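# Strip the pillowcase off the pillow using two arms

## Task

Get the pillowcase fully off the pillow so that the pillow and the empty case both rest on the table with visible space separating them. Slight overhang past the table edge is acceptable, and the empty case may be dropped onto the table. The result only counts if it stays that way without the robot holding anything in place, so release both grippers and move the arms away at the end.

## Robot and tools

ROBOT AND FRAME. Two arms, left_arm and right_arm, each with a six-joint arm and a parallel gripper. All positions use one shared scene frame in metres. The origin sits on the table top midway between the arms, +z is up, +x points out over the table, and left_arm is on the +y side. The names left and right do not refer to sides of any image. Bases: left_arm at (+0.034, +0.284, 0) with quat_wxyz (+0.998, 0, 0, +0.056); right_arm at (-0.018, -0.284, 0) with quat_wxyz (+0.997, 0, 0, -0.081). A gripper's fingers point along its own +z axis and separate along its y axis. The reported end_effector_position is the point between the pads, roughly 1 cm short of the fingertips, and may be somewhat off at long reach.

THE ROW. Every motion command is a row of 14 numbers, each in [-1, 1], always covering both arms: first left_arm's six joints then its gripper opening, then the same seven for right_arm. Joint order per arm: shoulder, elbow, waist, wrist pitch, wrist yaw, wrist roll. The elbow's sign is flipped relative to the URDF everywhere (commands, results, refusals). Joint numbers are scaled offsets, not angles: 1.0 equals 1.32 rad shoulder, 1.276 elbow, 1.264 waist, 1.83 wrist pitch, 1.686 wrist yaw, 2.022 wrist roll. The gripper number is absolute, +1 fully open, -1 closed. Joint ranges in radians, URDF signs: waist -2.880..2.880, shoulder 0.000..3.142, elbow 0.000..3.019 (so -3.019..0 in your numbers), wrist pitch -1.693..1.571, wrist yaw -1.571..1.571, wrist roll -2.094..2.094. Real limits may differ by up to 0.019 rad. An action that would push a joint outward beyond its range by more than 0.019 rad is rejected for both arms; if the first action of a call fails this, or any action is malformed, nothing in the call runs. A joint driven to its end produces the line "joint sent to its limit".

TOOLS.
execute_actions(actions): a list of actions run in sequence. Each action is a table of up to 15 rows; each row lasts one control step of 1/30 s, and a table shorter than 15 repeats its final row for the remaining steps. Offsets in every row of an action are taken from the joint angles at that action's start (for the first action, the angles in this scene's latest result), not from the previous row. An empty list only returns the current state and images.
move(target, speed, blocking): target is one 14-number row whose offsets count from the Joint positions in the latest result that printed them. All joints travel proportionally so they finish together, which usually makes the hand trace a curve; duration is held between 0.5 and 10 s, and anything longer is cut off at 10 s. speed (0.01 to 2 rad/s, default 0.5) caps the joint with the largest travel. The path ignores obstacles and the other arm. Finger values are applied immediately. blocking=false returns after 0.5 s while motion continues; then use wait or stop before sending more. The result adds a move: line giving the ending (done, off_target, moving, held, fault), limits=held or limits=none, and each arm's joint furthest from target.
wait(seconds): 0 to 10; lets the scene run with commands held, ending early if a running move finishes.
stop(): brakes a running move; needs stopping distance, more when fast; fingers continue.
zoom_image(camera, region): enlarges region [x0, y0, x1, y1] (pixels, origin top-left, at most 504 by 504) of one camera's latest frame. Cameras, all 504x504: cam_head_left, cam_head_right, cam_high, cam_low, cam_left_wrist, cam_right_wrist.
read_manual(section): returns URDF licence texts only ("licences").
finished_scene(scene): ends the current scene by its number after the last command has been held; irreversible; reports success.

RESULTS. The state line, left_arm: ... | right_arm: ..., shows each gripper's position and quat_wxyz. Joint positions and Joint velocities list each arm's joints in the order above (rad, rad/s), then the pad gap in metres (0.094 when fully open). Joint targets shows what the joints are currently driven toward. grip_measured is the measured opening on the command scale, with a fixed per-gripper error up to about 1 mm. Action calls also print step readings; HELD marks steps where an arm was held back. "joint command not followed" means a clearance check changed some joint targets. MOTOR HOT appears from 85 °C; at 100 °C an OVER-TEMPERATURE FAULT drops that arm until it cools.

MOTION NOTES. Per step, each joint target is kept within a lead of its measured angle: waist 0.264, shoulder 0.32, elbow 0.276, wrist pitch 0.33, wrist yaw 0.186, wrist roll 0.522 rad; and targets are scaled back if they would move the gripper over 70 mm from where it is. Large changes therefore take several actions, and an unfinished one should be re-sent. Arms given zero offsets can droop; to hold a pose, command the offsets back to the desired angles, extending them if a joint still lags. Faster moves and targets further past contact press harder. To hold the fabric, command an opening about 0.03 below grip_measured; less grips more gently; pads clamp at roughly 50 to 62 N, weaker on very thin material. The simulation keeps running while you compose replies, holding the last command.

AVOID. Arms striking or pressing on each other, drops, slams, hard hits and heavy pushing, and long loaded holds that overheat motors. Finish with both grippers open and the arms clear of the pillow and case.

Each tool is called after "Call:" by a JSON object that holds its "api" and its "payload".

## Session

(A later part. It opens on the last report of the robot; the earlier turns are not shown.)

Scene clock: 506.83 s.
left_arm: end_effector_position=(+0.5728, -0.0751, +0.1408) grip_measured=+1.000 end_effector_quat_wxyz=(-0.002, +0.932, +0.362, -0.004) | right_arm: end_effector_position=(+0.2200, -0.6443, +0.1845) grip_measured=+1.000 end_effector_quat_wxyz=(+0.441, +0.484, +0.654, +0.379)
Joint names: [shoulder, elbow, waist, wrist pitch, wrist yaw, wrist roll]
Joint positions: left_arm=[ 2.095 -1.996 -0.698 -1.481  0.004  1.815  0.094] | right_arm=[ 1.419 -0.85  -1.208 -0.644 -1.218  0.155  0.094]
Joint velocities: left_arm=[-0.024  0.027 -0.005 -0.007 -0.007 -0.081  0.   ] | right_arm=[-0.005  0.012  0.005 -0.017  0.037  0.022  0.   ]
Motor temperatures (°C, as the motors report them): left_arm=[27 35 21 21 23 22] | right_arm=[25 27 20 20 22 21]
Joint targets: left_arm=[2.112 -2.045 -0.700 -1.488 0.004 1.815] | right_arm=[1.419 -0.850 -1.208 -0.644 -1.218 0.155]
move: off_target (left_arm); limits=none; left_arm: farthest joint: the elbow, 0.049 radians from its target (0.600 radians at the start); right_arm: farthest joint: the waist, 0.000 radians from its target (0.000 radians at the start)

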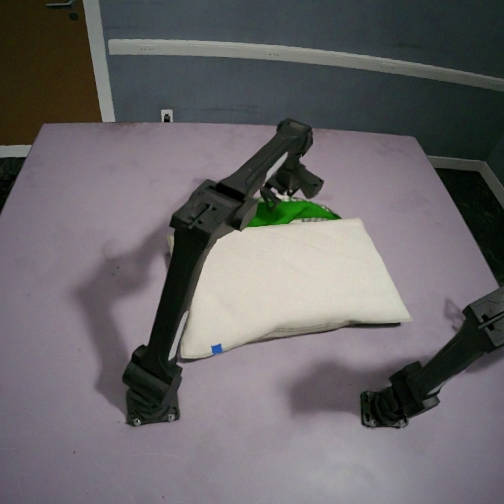

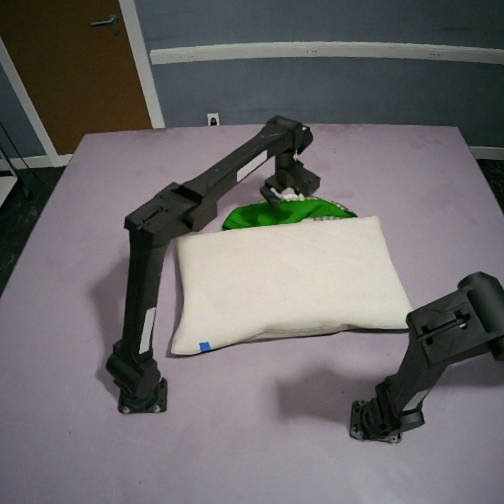

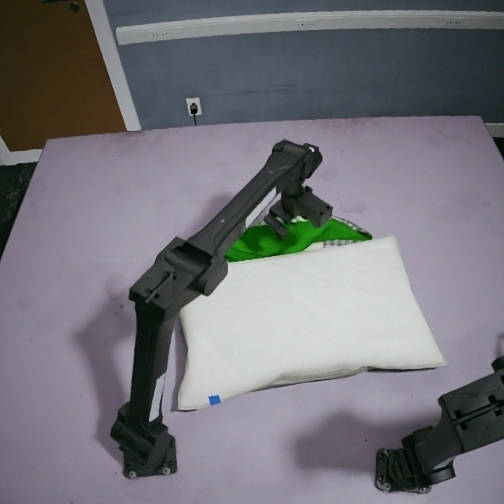

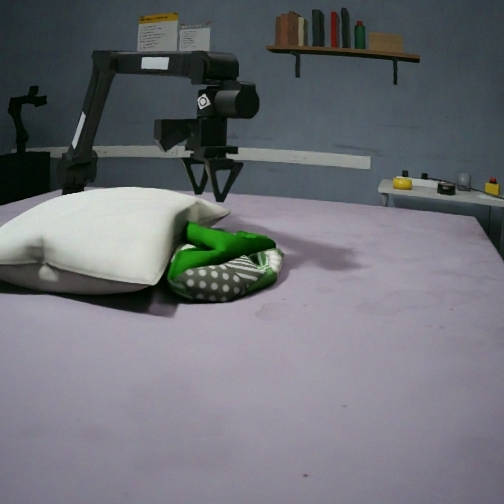

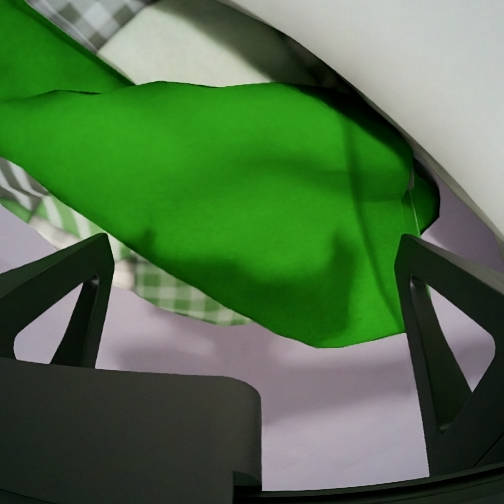

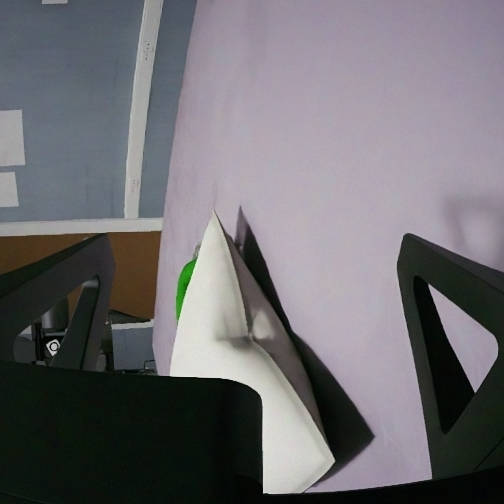

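Call:
{"api": "move", "payload": {"target": [0.045,0.13,0,0.125,0,0,1, 0,0,0,0,0,0,1], "speed": 0.3}}

Call:
{"api": "move", "payload": {"target": [0,0,0,0,0,0,-1, 0,0,0,0,0,0,1]}}

Call:
{"api": "move", "payload": {"target": [-0.35,-0.2,0,0,0,0,-1, 0,0,0,0,0,0,1], "speed": 0.5}}

Call:
{"api": "move", "payload": {"target": [0,-0.03,1,0,0,0,-1, 0,0,0,0,0,0,1], "speed": 0.6}}

Scene clock: 517.23 s.
left_arm: end_effector_position=(+0.5704, -0.0735, +0.0489) grip_measured=+1.000 end_effector_quat_wxyz=(-0.000, +0.932, +0.362, -0.003) | right_arm: end_effector_position=(+0.2200, -0.6443, +0.1845) grip_measured=+1.000 end_effector_quat_wxyz=(+0.441, +0.484, +0.654, +0.379)
Joint names: [shoulder, elbow, waist, wrist pitch, wrist yaw, wrist roll]
Joint positions: left_arm=[ 2.14  -1.825 -0.698 -1.26   0.004  1.815  0.094] | right_arm=[ 1.419 -0.85  -1.208 -0.644 -1.218  0.155  0.094]
Joint velocities: left_arm=[-0.024 -0.022 -0.015 -0.007  0.022 -0.007  0.   ] | right_arm=[-0.015  0.012 -0.005 -0.007  0.022  0.022  0.   ]
Motor temperatures (°C, as the motors report them): left_arm=[28 36 21 21 23 22] | right_arm=[25 27 20 20 22 21]
Joint targets: left_arm=[2.154 -1.830 -0.698 -1.252 0.004 1.815] | right_arm=[1.419 -0.850 -1.208 -0.644 -1.218 0.155]
move: done; limits=none; left_arm: farthest joint: the shoulder, 0.015 radians from its target (0.059 radians at the start); right_arm: farthest joint: the waist, 0.000 radians from its target (0.000 radians at the start)

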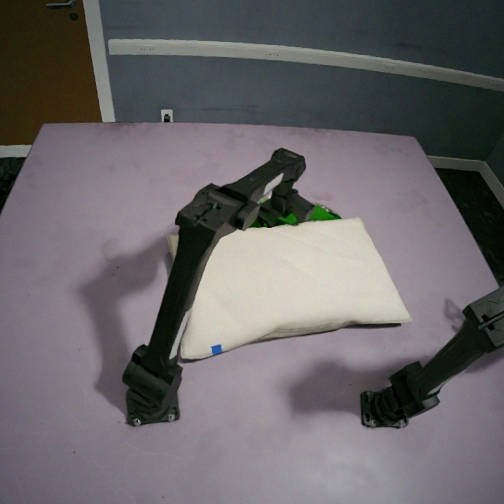

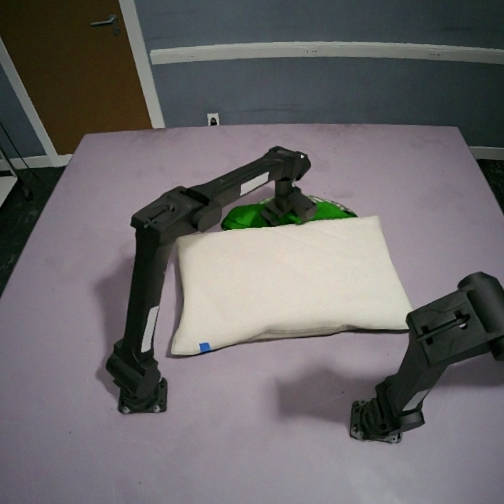

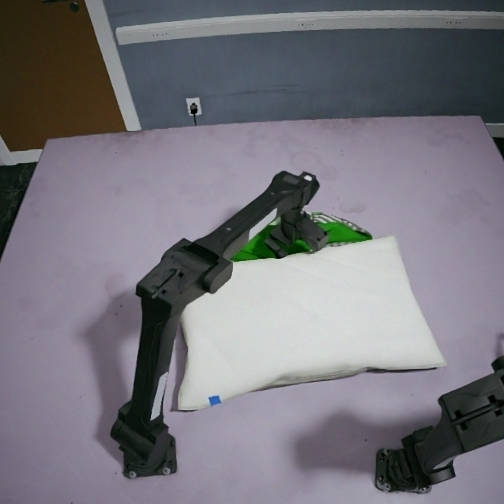

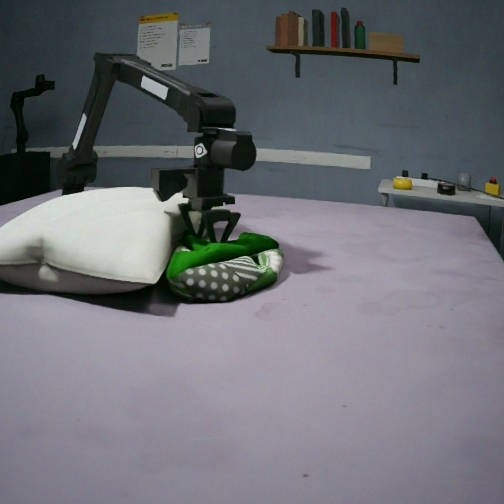

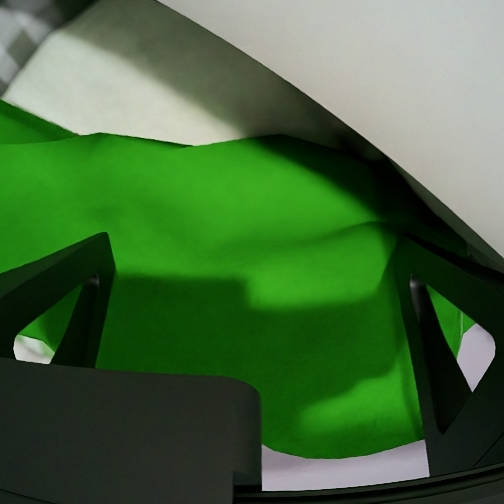

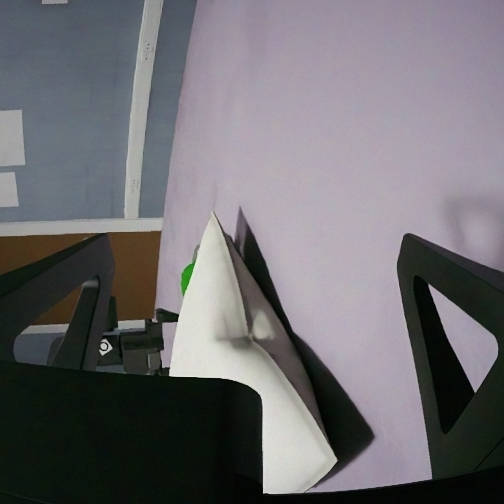

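Scene clock: 517.73 s.
left_arm: end_effector_position=(+0.5702, -0.0733, +0.0486) grip_measured=-0.984 end_effector_quat_wxyz=(-0.001, +0.932, +0.362, -0.003) | right_arm: end_effector_position=(+0.2200, -0.6443, +0.1845) grip_measured=+1.000 end_effector_quat_wxyz=(+0.441, +0.484, +0.654, +0.379)
Joint names: [shoulder, elbow, waist, wrist pitch, wrist yaw, wrist roll]
Joint positions: left_arm=[ 2.14  -1.824 -0.698 -1.26   0.004  1.815  0.001] | right_arm=[ 1.419 -0.85  -1.208 -0.644 -1.218  0.155  0.094]
Joint velocities: left_arm=[-0.005 -0.007  0.005 -0.002  0.007 -0.007 -0.   ] | right_arm=[ 0.005  0.012  0.005 -0.017 -0.007 -0.066  0.   ]
Motor temperatures (°C, as the motors report them): left_arm=[28 36 21 21 23 22] | right_arm=[25 27 20 20 22 21]
Joint targets: left_arm=[2.140 -1.825 -0.698 -1.260 0.004 1.815] | right_arm=[1.419 -0.850 -1.208 -0.644 -1.218 0.155]
move: done; limits=none; left_arm: farthest joint: the elbow, 0.001 radians from its target (0.000 radians at the start); right_arm: farthest joint: the waist, 0.000 radians from its target (0.000 radians at the start)

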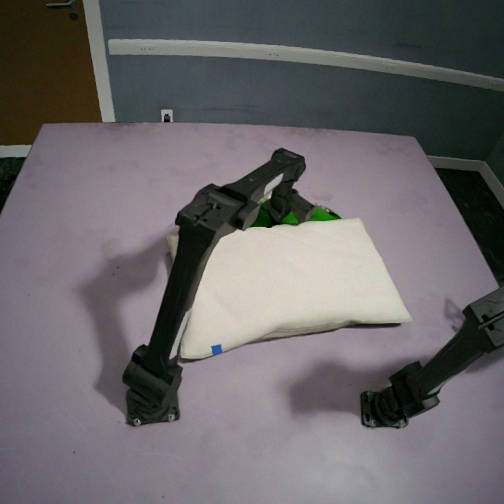

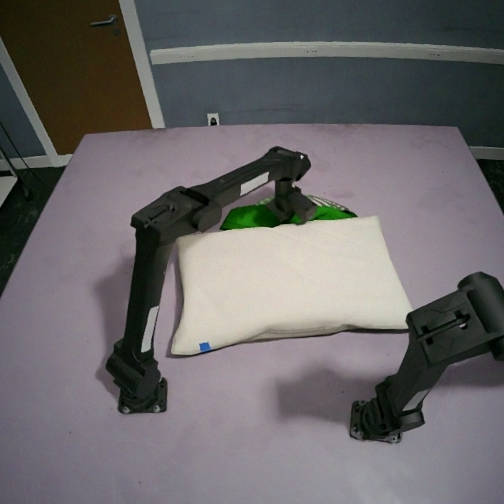

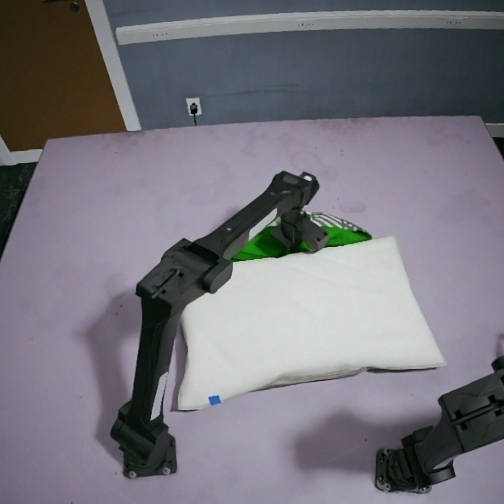

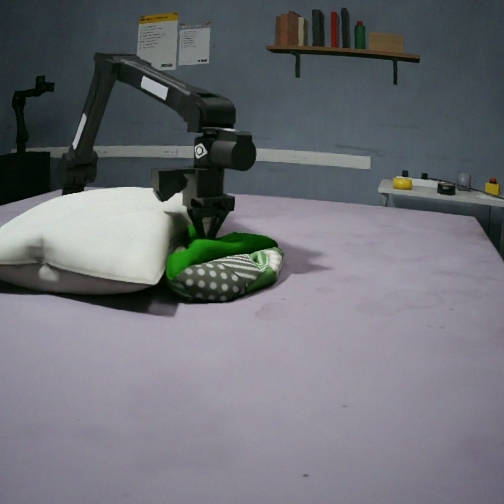

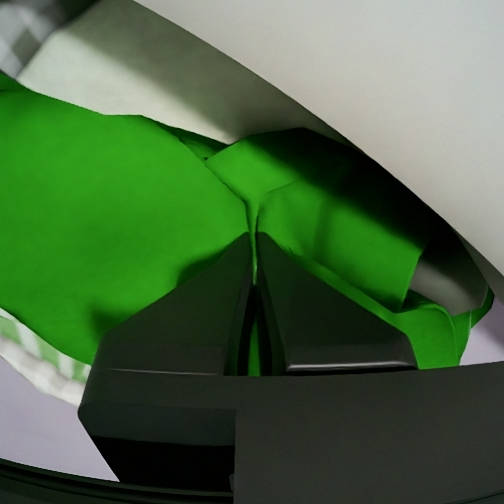

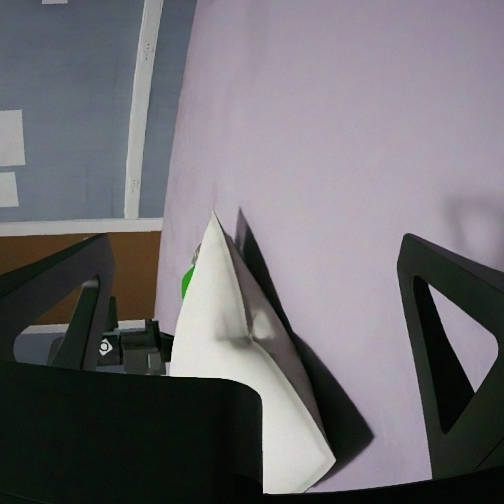

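Scene clock: 519.73 s.
left_arm: end_effector_position=(+0.5687, -0.0724, +0.4338) grip_measured=-0.984 end_effector_quat_wxyz=(+0.265, +0.882, +0.342, +0.184) | right_arm: end_effector_position=(+0.2200, -0.6443, +0.1845) grip_measured=+1.000 end_effector_quat_wxyz=(+0.441, +0.484, +0.654, +0.379)
Joint names: [shoulder, elbow, waist, wrist pitch, wrist yaw, wrist roll]
Joint positions: left_arm=[ 1.688 -2.035 -0.698 -1.26   0.004  1.815  0.001] | right_arm=[ 1.419 -0.85  -1.208 -0.644 -1.218  0.155  0.094]
Joint velocities: left_arm=[-0.005  0.022 -0.024  0.012 -0.051 -0.037 -0.001] | right_arm=[-0.015  0.007 -0.015  0.002 -0.066 -0.022  0.   ]
Motor temperatures (°C, as the motors report them): left_arm=[28 36 21 21 23 22] | right_arm=[25 27 20 20 22 21]
Joint targets: left_arm=[1.678 -2.079 -0.698 -1.260 0.004 1.815] | right_arm=[1.419 -0.850 -1.208 -0.644 -1.218 0.155]
move: off_target (left_arm); limits=none; left_arm: farthest joint: the elbow, 0.044 radians from its target (0.255 radians at the start); right_arm: farthest joint: the waist, 0.000 radians from its target (0.000 radians at the start)

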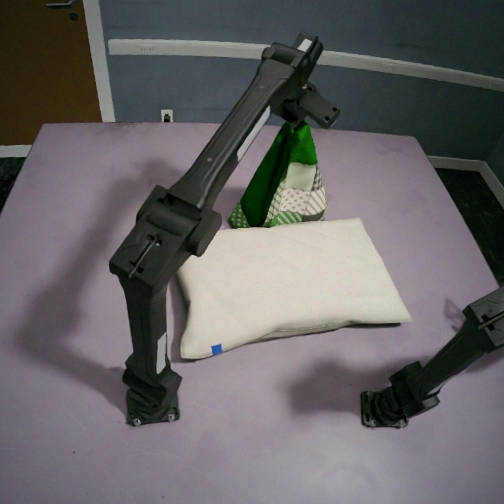

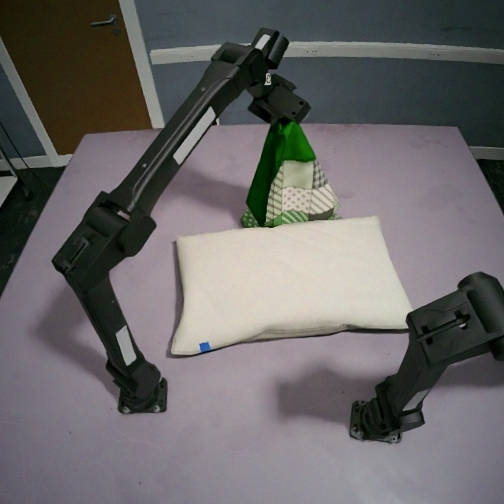

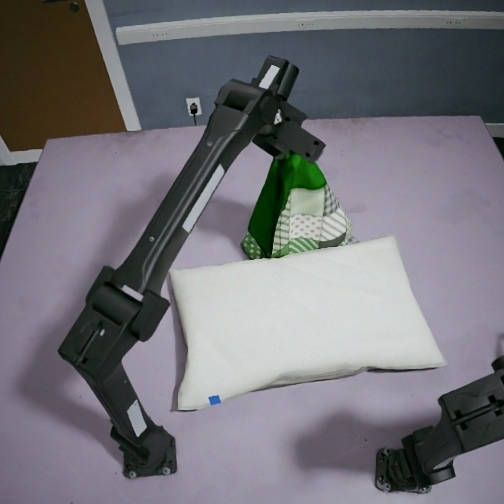

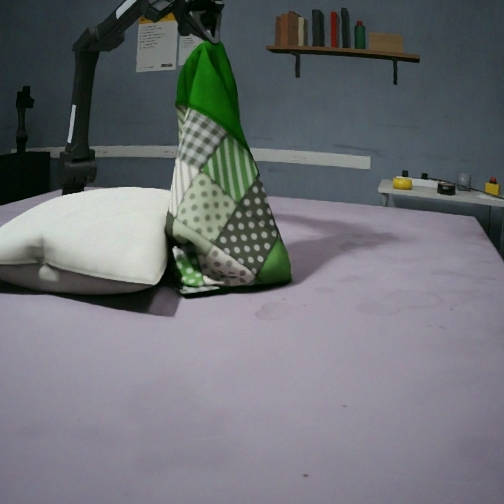

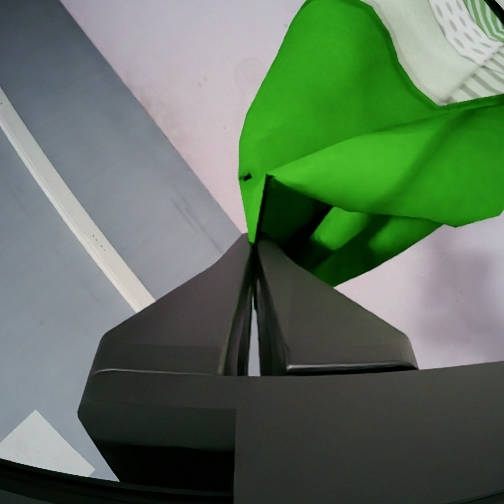

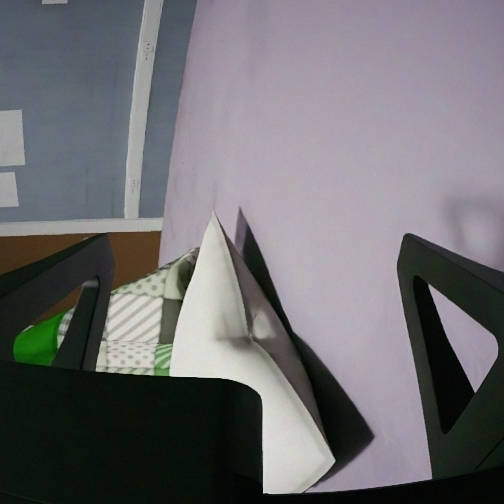

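Scene clock: 522.60 s.
left_arm: end_effector_position=(+0.5343, +0.6875, +0.4312) grip_measured=-0.984 end_effector_quat_wxyz=(+0.104, +0.510, +0.798, +0.303) | right_arm: end_effector_position=(+0.2200, -0.6443, +0.1845) grip_measured=+1.000 end_effector_quat_wxyz=(+0.441, +0.484, +0.654, +0.379)
Joint names: [shoulder, elbow, waist, wrist pitch, wrist yaw, wrist roll]
Joint positions: left_arm=[ 1.688 -2.03   0.568 -1.26   0.004  1.815  0.001] | right_arm=[ 1.419 -0.85  -1.208 -0.644 -1.218  0.155  0.094]
Joint velocities: left_arm=[-0.005  0.007 -0.005  0.007  0.007  0.007 -0.001] | right_arm=[ 0.005  0.012 -0.015 -0.012 -0.095 -0.007  0.   ]
Motor temperatures (°C, as the motors report them): left_arm=[28 36 21 21 23 22] | right_arm=[25 27 20 20 22 21]
Joint targets: left_arm=[1.688 -2.074 0.566 -1.260 0.004 1.815] | right_arm=[1.419 -0.850 -1.208 -0.644 -1.218 0.155]
move: off_target (left_arm); limits=none; left_arm: farthest joint: the elbow, 0.043 radians from its target (0.038 radians at the start); right_arm: farthest joint: the waist, 0.000 radians from its target (0.000 radians at the start)

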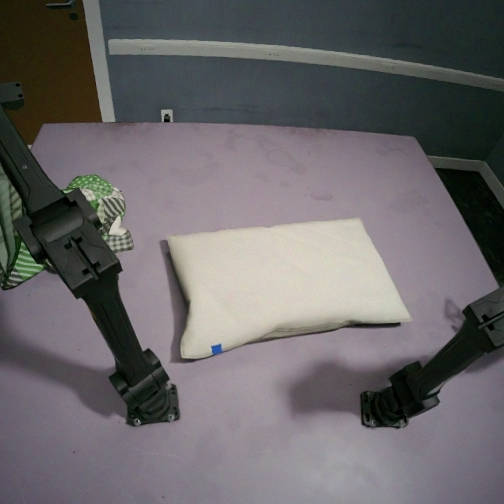

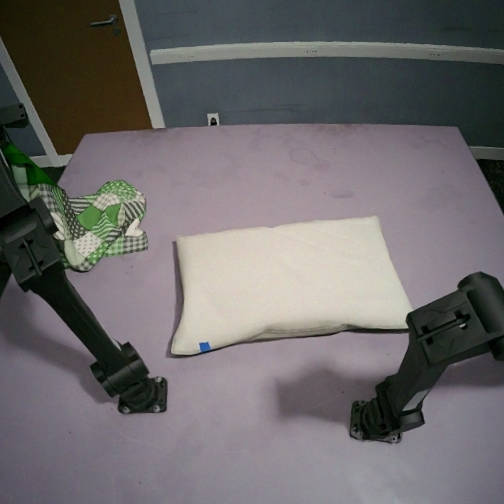

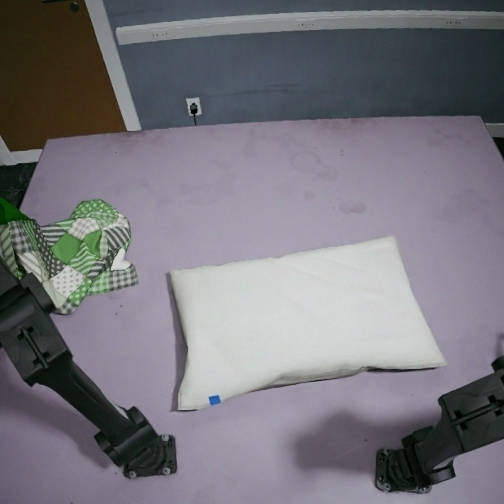

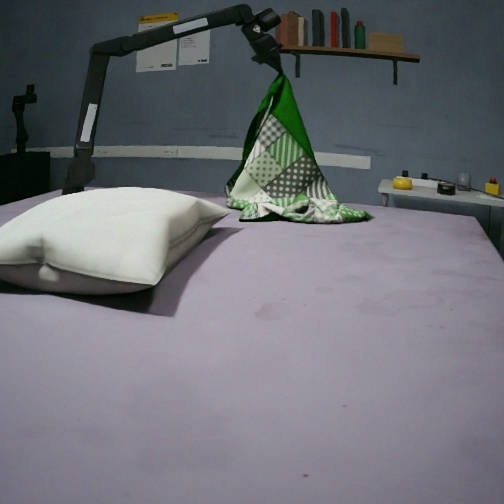

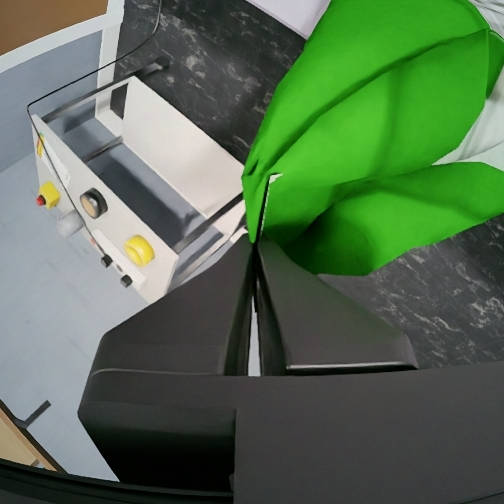

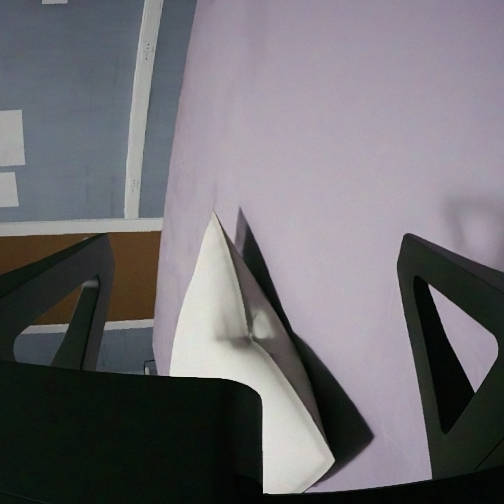

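Call:
{"api": "move", "payload": {"target": [0.05,0.12,-0.2,0,0,0,-1, 0,0,0,0,0,0,1]}}

Call:
{"api": "move", "payload": {"target": [0,0,0,0,0,0,1, 0,0,0,0,0,0,1]}}

Call:
{"api": "move", "payload": {"target": [-0.2,-0.05,0,0,0,0,1, 0,0,0,0,0,0,1]}}

Scene clock: 541.70 s.
left_arm: end_effector_position=(+0.6151, +0.5467, +0.3063) grip_measured=-0.984 end_effector_quat_wxyz=(+0.092, +0.626, +0.751, +0.186) | right_arm: end_effector_position=(+0.2200, -0.6443, +0.1845) grip_measured=+1.000 end_effector_quat_wxyz=(+0.441, +0.484, +0.654, +0.379)
Joint names: [shoulder, elbow, waist, wrist pitch, wrist yaw, wrist roll]
Joint positions: left_arm=[ 1.756 -1.864  0.314 -1.26   0.004  1.815  0.001] | right_arm=[ 1.419 -0.85  -1.208 -0.644 -1.218  0.155  0.094]
Joint velocities: left_arm=[-0.005  0.037  0.005  0.012 -0.022 -0.007 -0.001] | right_arm=[-0.015  0.002  0.005  0.002 -0.022 -0.095  0.   ]
Motor temperatures (°C, as the motors report them): left_arm=[28 37 21 21 23 22] | right_arm=[25 27 20 20 22 21]
Joint targets: left_arm=[1.754 -1.877 0.315 -1.260 0.004 1.815] | right_arm=[1.419 -0.850 -1.208 -0.644 -1.218 0.155]
move: done; limits=none; left_arm: farthest joint: the elbow, 0.013 radians from its target (0.153 radians at the start); right_arm: farthest joint: the waist, 0.000 radians from its target (0.000 radians at the start)

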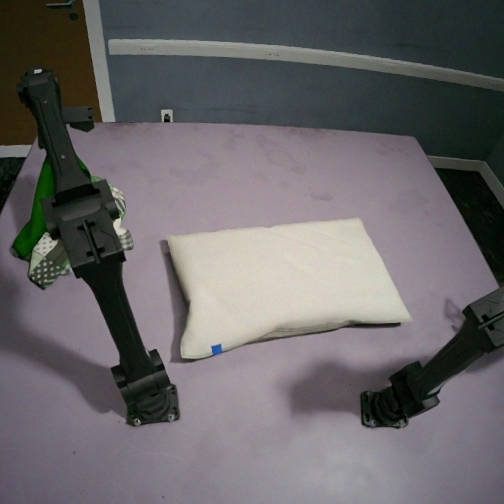

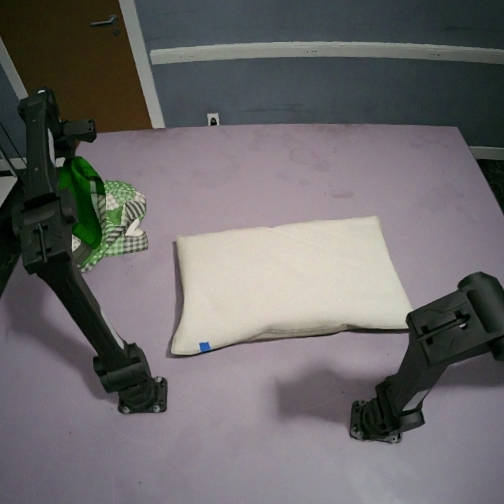

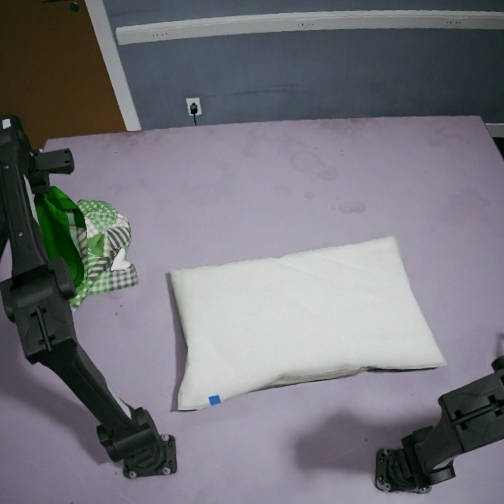

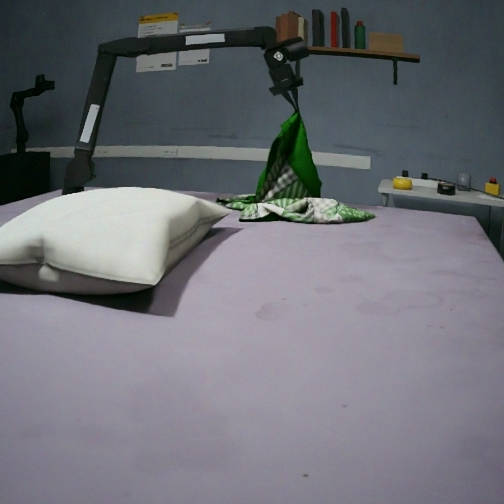

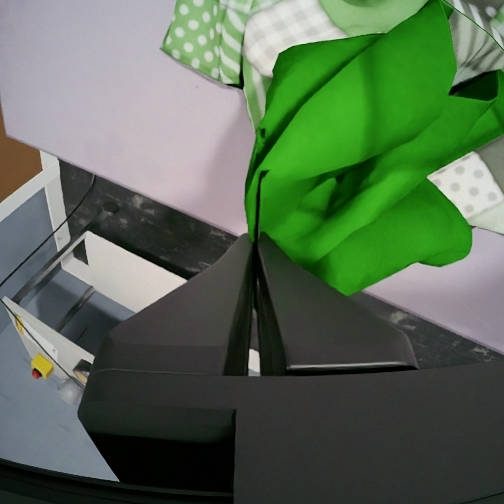

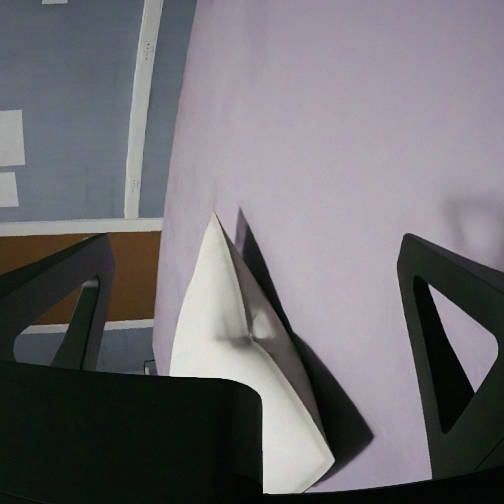

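Scene clock: 542.20 s.
left_arm: end_effector_position=(+0.6145, +0.5464, +0.3047) grip_measured=+1.000 end_effector_quat_wxyz=(+0.091, +0.627, +0.752, +0.184) | right_arm: end_effector_position=(+0.2200, -0.6443, +0.1845) grip_measured=+1.000 end_effector_quat_wxyz=(+0.441, +0.484, +0.654, +0.379)
Joint names: [shoulder, elbow, waist, wrist pitch, wrist yaw, wrist roll]
Joint positions: left_arm=[ 1.756 -1.86   0.314 -1.26   0.004  1.815  0.094] | right_arm=[ 1.419 -0.85  -1.208 -0.644 -1.218  0.155  0.094]
Joint velocities: left_arm=[-0.015  0.007 -0.005  0.002  0.007 -0.022  0.   ] | right_arm=[-0.015  0.002 -0.005 -0.002  0.051 -0.022  0.   ]
Motor temperatures (°C, as the motors report them): left_arm=[28 37 21 21 23 22] | right_arm=[25 27 20 20 22 21]
Joint targets: left_arm=[1.756 -1.864 0.314 -1.260 0.004 1.815] | right_arm=[1.419 -0.850 -1.208 -0.644 -1.218 0.155]
move: done; limits=none; left_arm: farthest joint: the elbow, 0.004 radians from its target (0.000 radians at the start); right_arm: farthest joint: the waist, 0.000 radians from its target (0.000 radians at the start)

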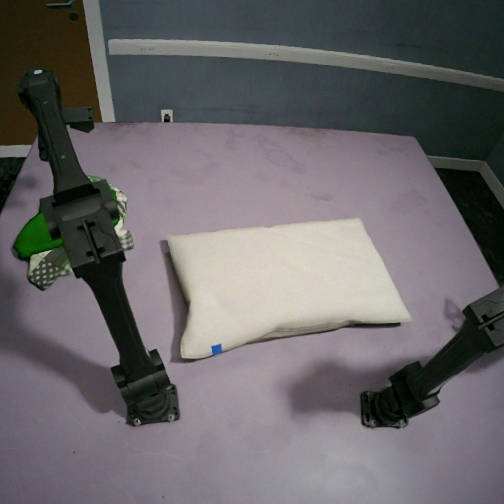

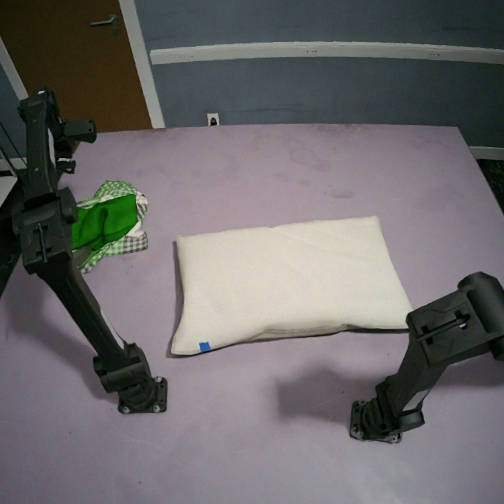

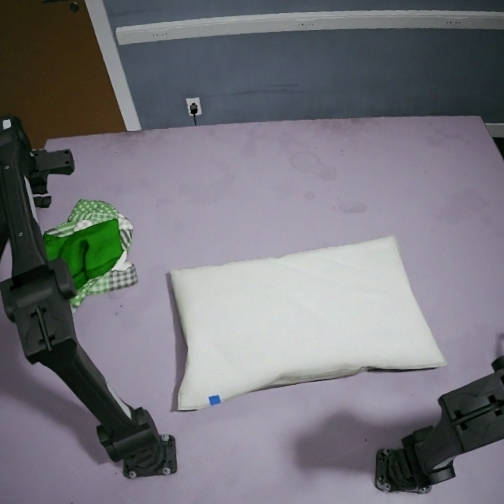

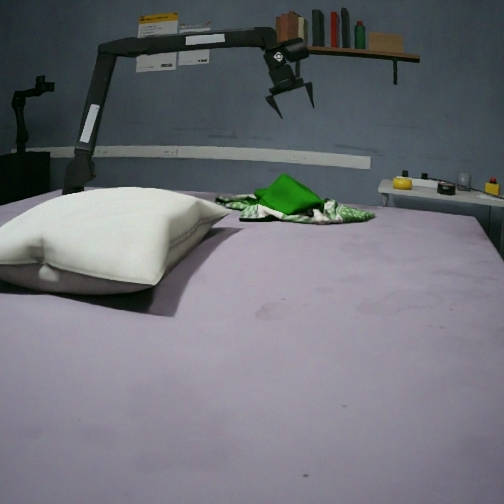

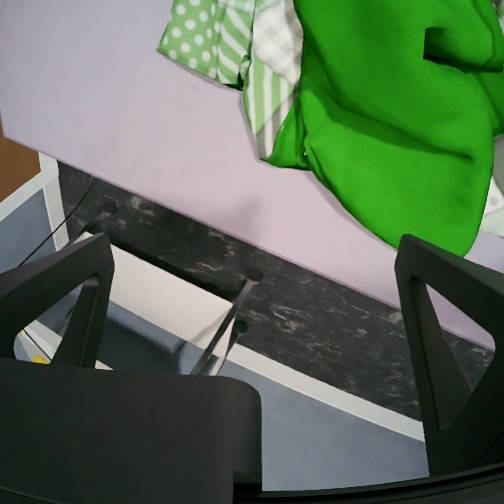

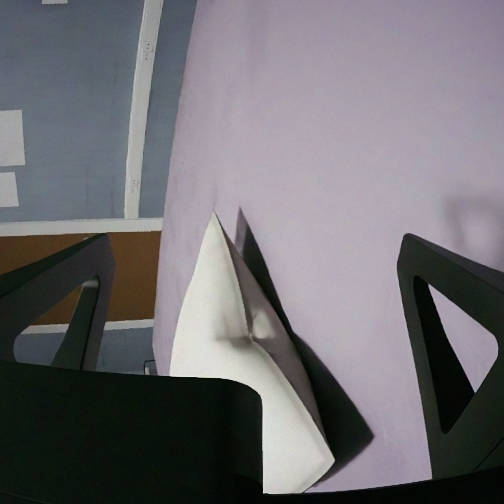

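Scene clock: 543.43 s.
left_arm: end_effector_position=(+0.5508, +0.5176, +0.4839) grip_measured=+1.000 end_effector_quat_wxyz=(+0.156, +0.599, +0.718, +0.319) | right_arm: end_effector_position=(+0.2200, -0.6443, +0.1845) grip_measured=+1.000 end_effector_quat_wxyz=(+0.441, +0.484, +0.654, +0.379)
Joint names: [shoulder, elbow, waist, wrist pitch, wrist yaw, wrist roll]
Joint positions: left_arm=[ 1.479 -1.894  0.314 -1.26   0.004  1.815  0.094] | right_arm=[ 1.419 -0.85  -1.208 -0.644 -1.218  0.155  0.094]
Joint velocities: left_arm=[ 0.005 -0.002 -0.005  0.012 -0.051 -0.007  0.   ] | right_arm=[-0.024  0.002 -0.005 -0.012 -0.037  0.007  0.   ]
Motor temperatures (°C, as the motors report them): left_arm=[28 37 21 21 23 22] | right_arm=[25 27 20 20 22 21]
Joint targets: left_arm=[1.492 -1.924 0.314 -1.260 0.004 1.815] | right_arm=[1.419 -0.850 -1.208 -0.644 -1.218 0.155]
move: off_target (left_arm); limits=none; left_arm: farthest joint: the elbow, 0.030 radians from its target (0.064 radians at the start); right_arm: farthest joint: the waist, 0.000 radians from its target (0.000 radians at the start)

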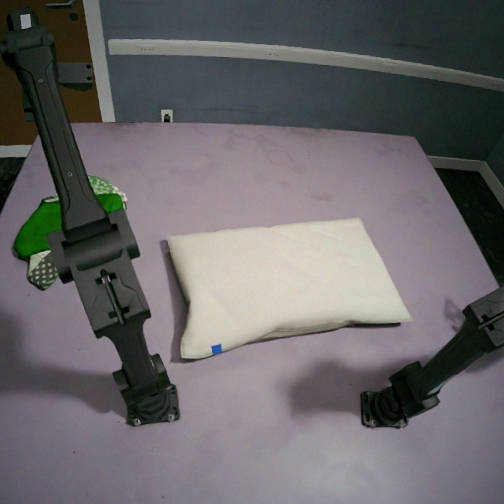

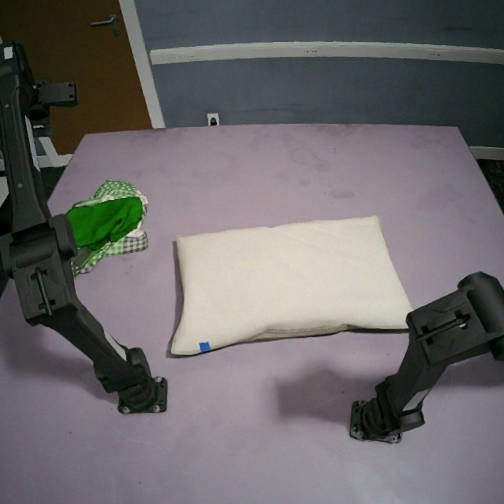

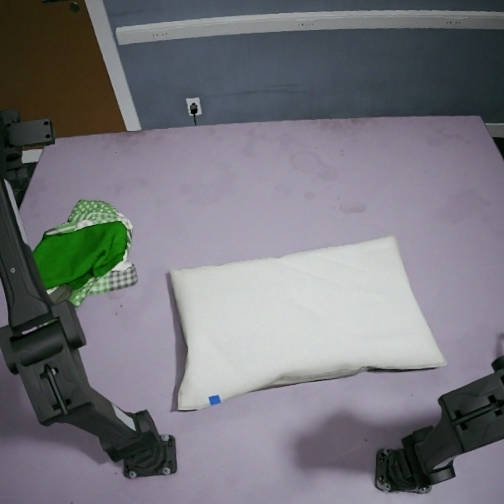

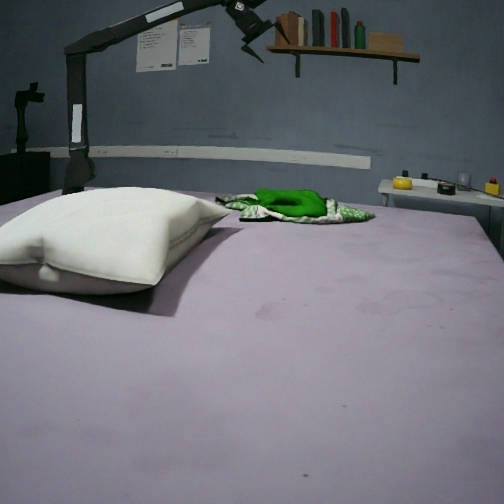

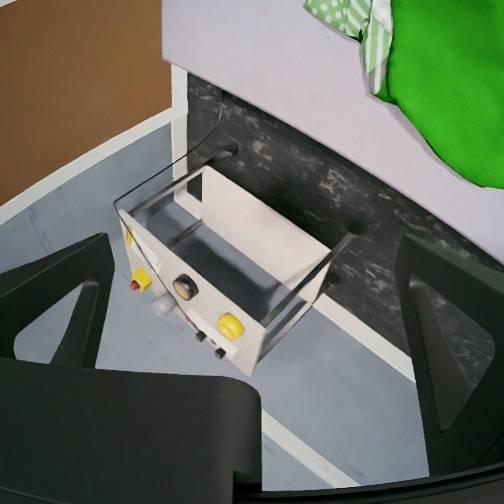

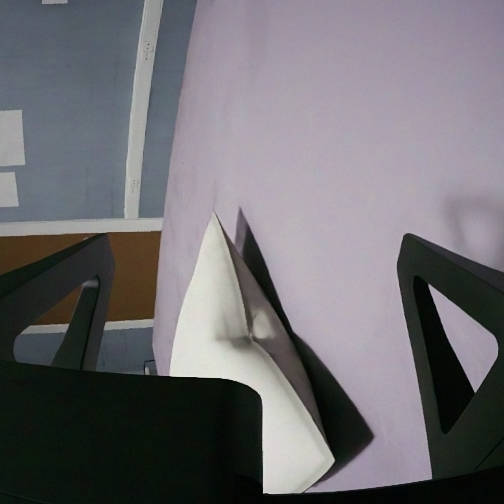

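Call:
{"api": "finished_scene", "payload": {"scene": 1}}

The scene is finished: the task was done.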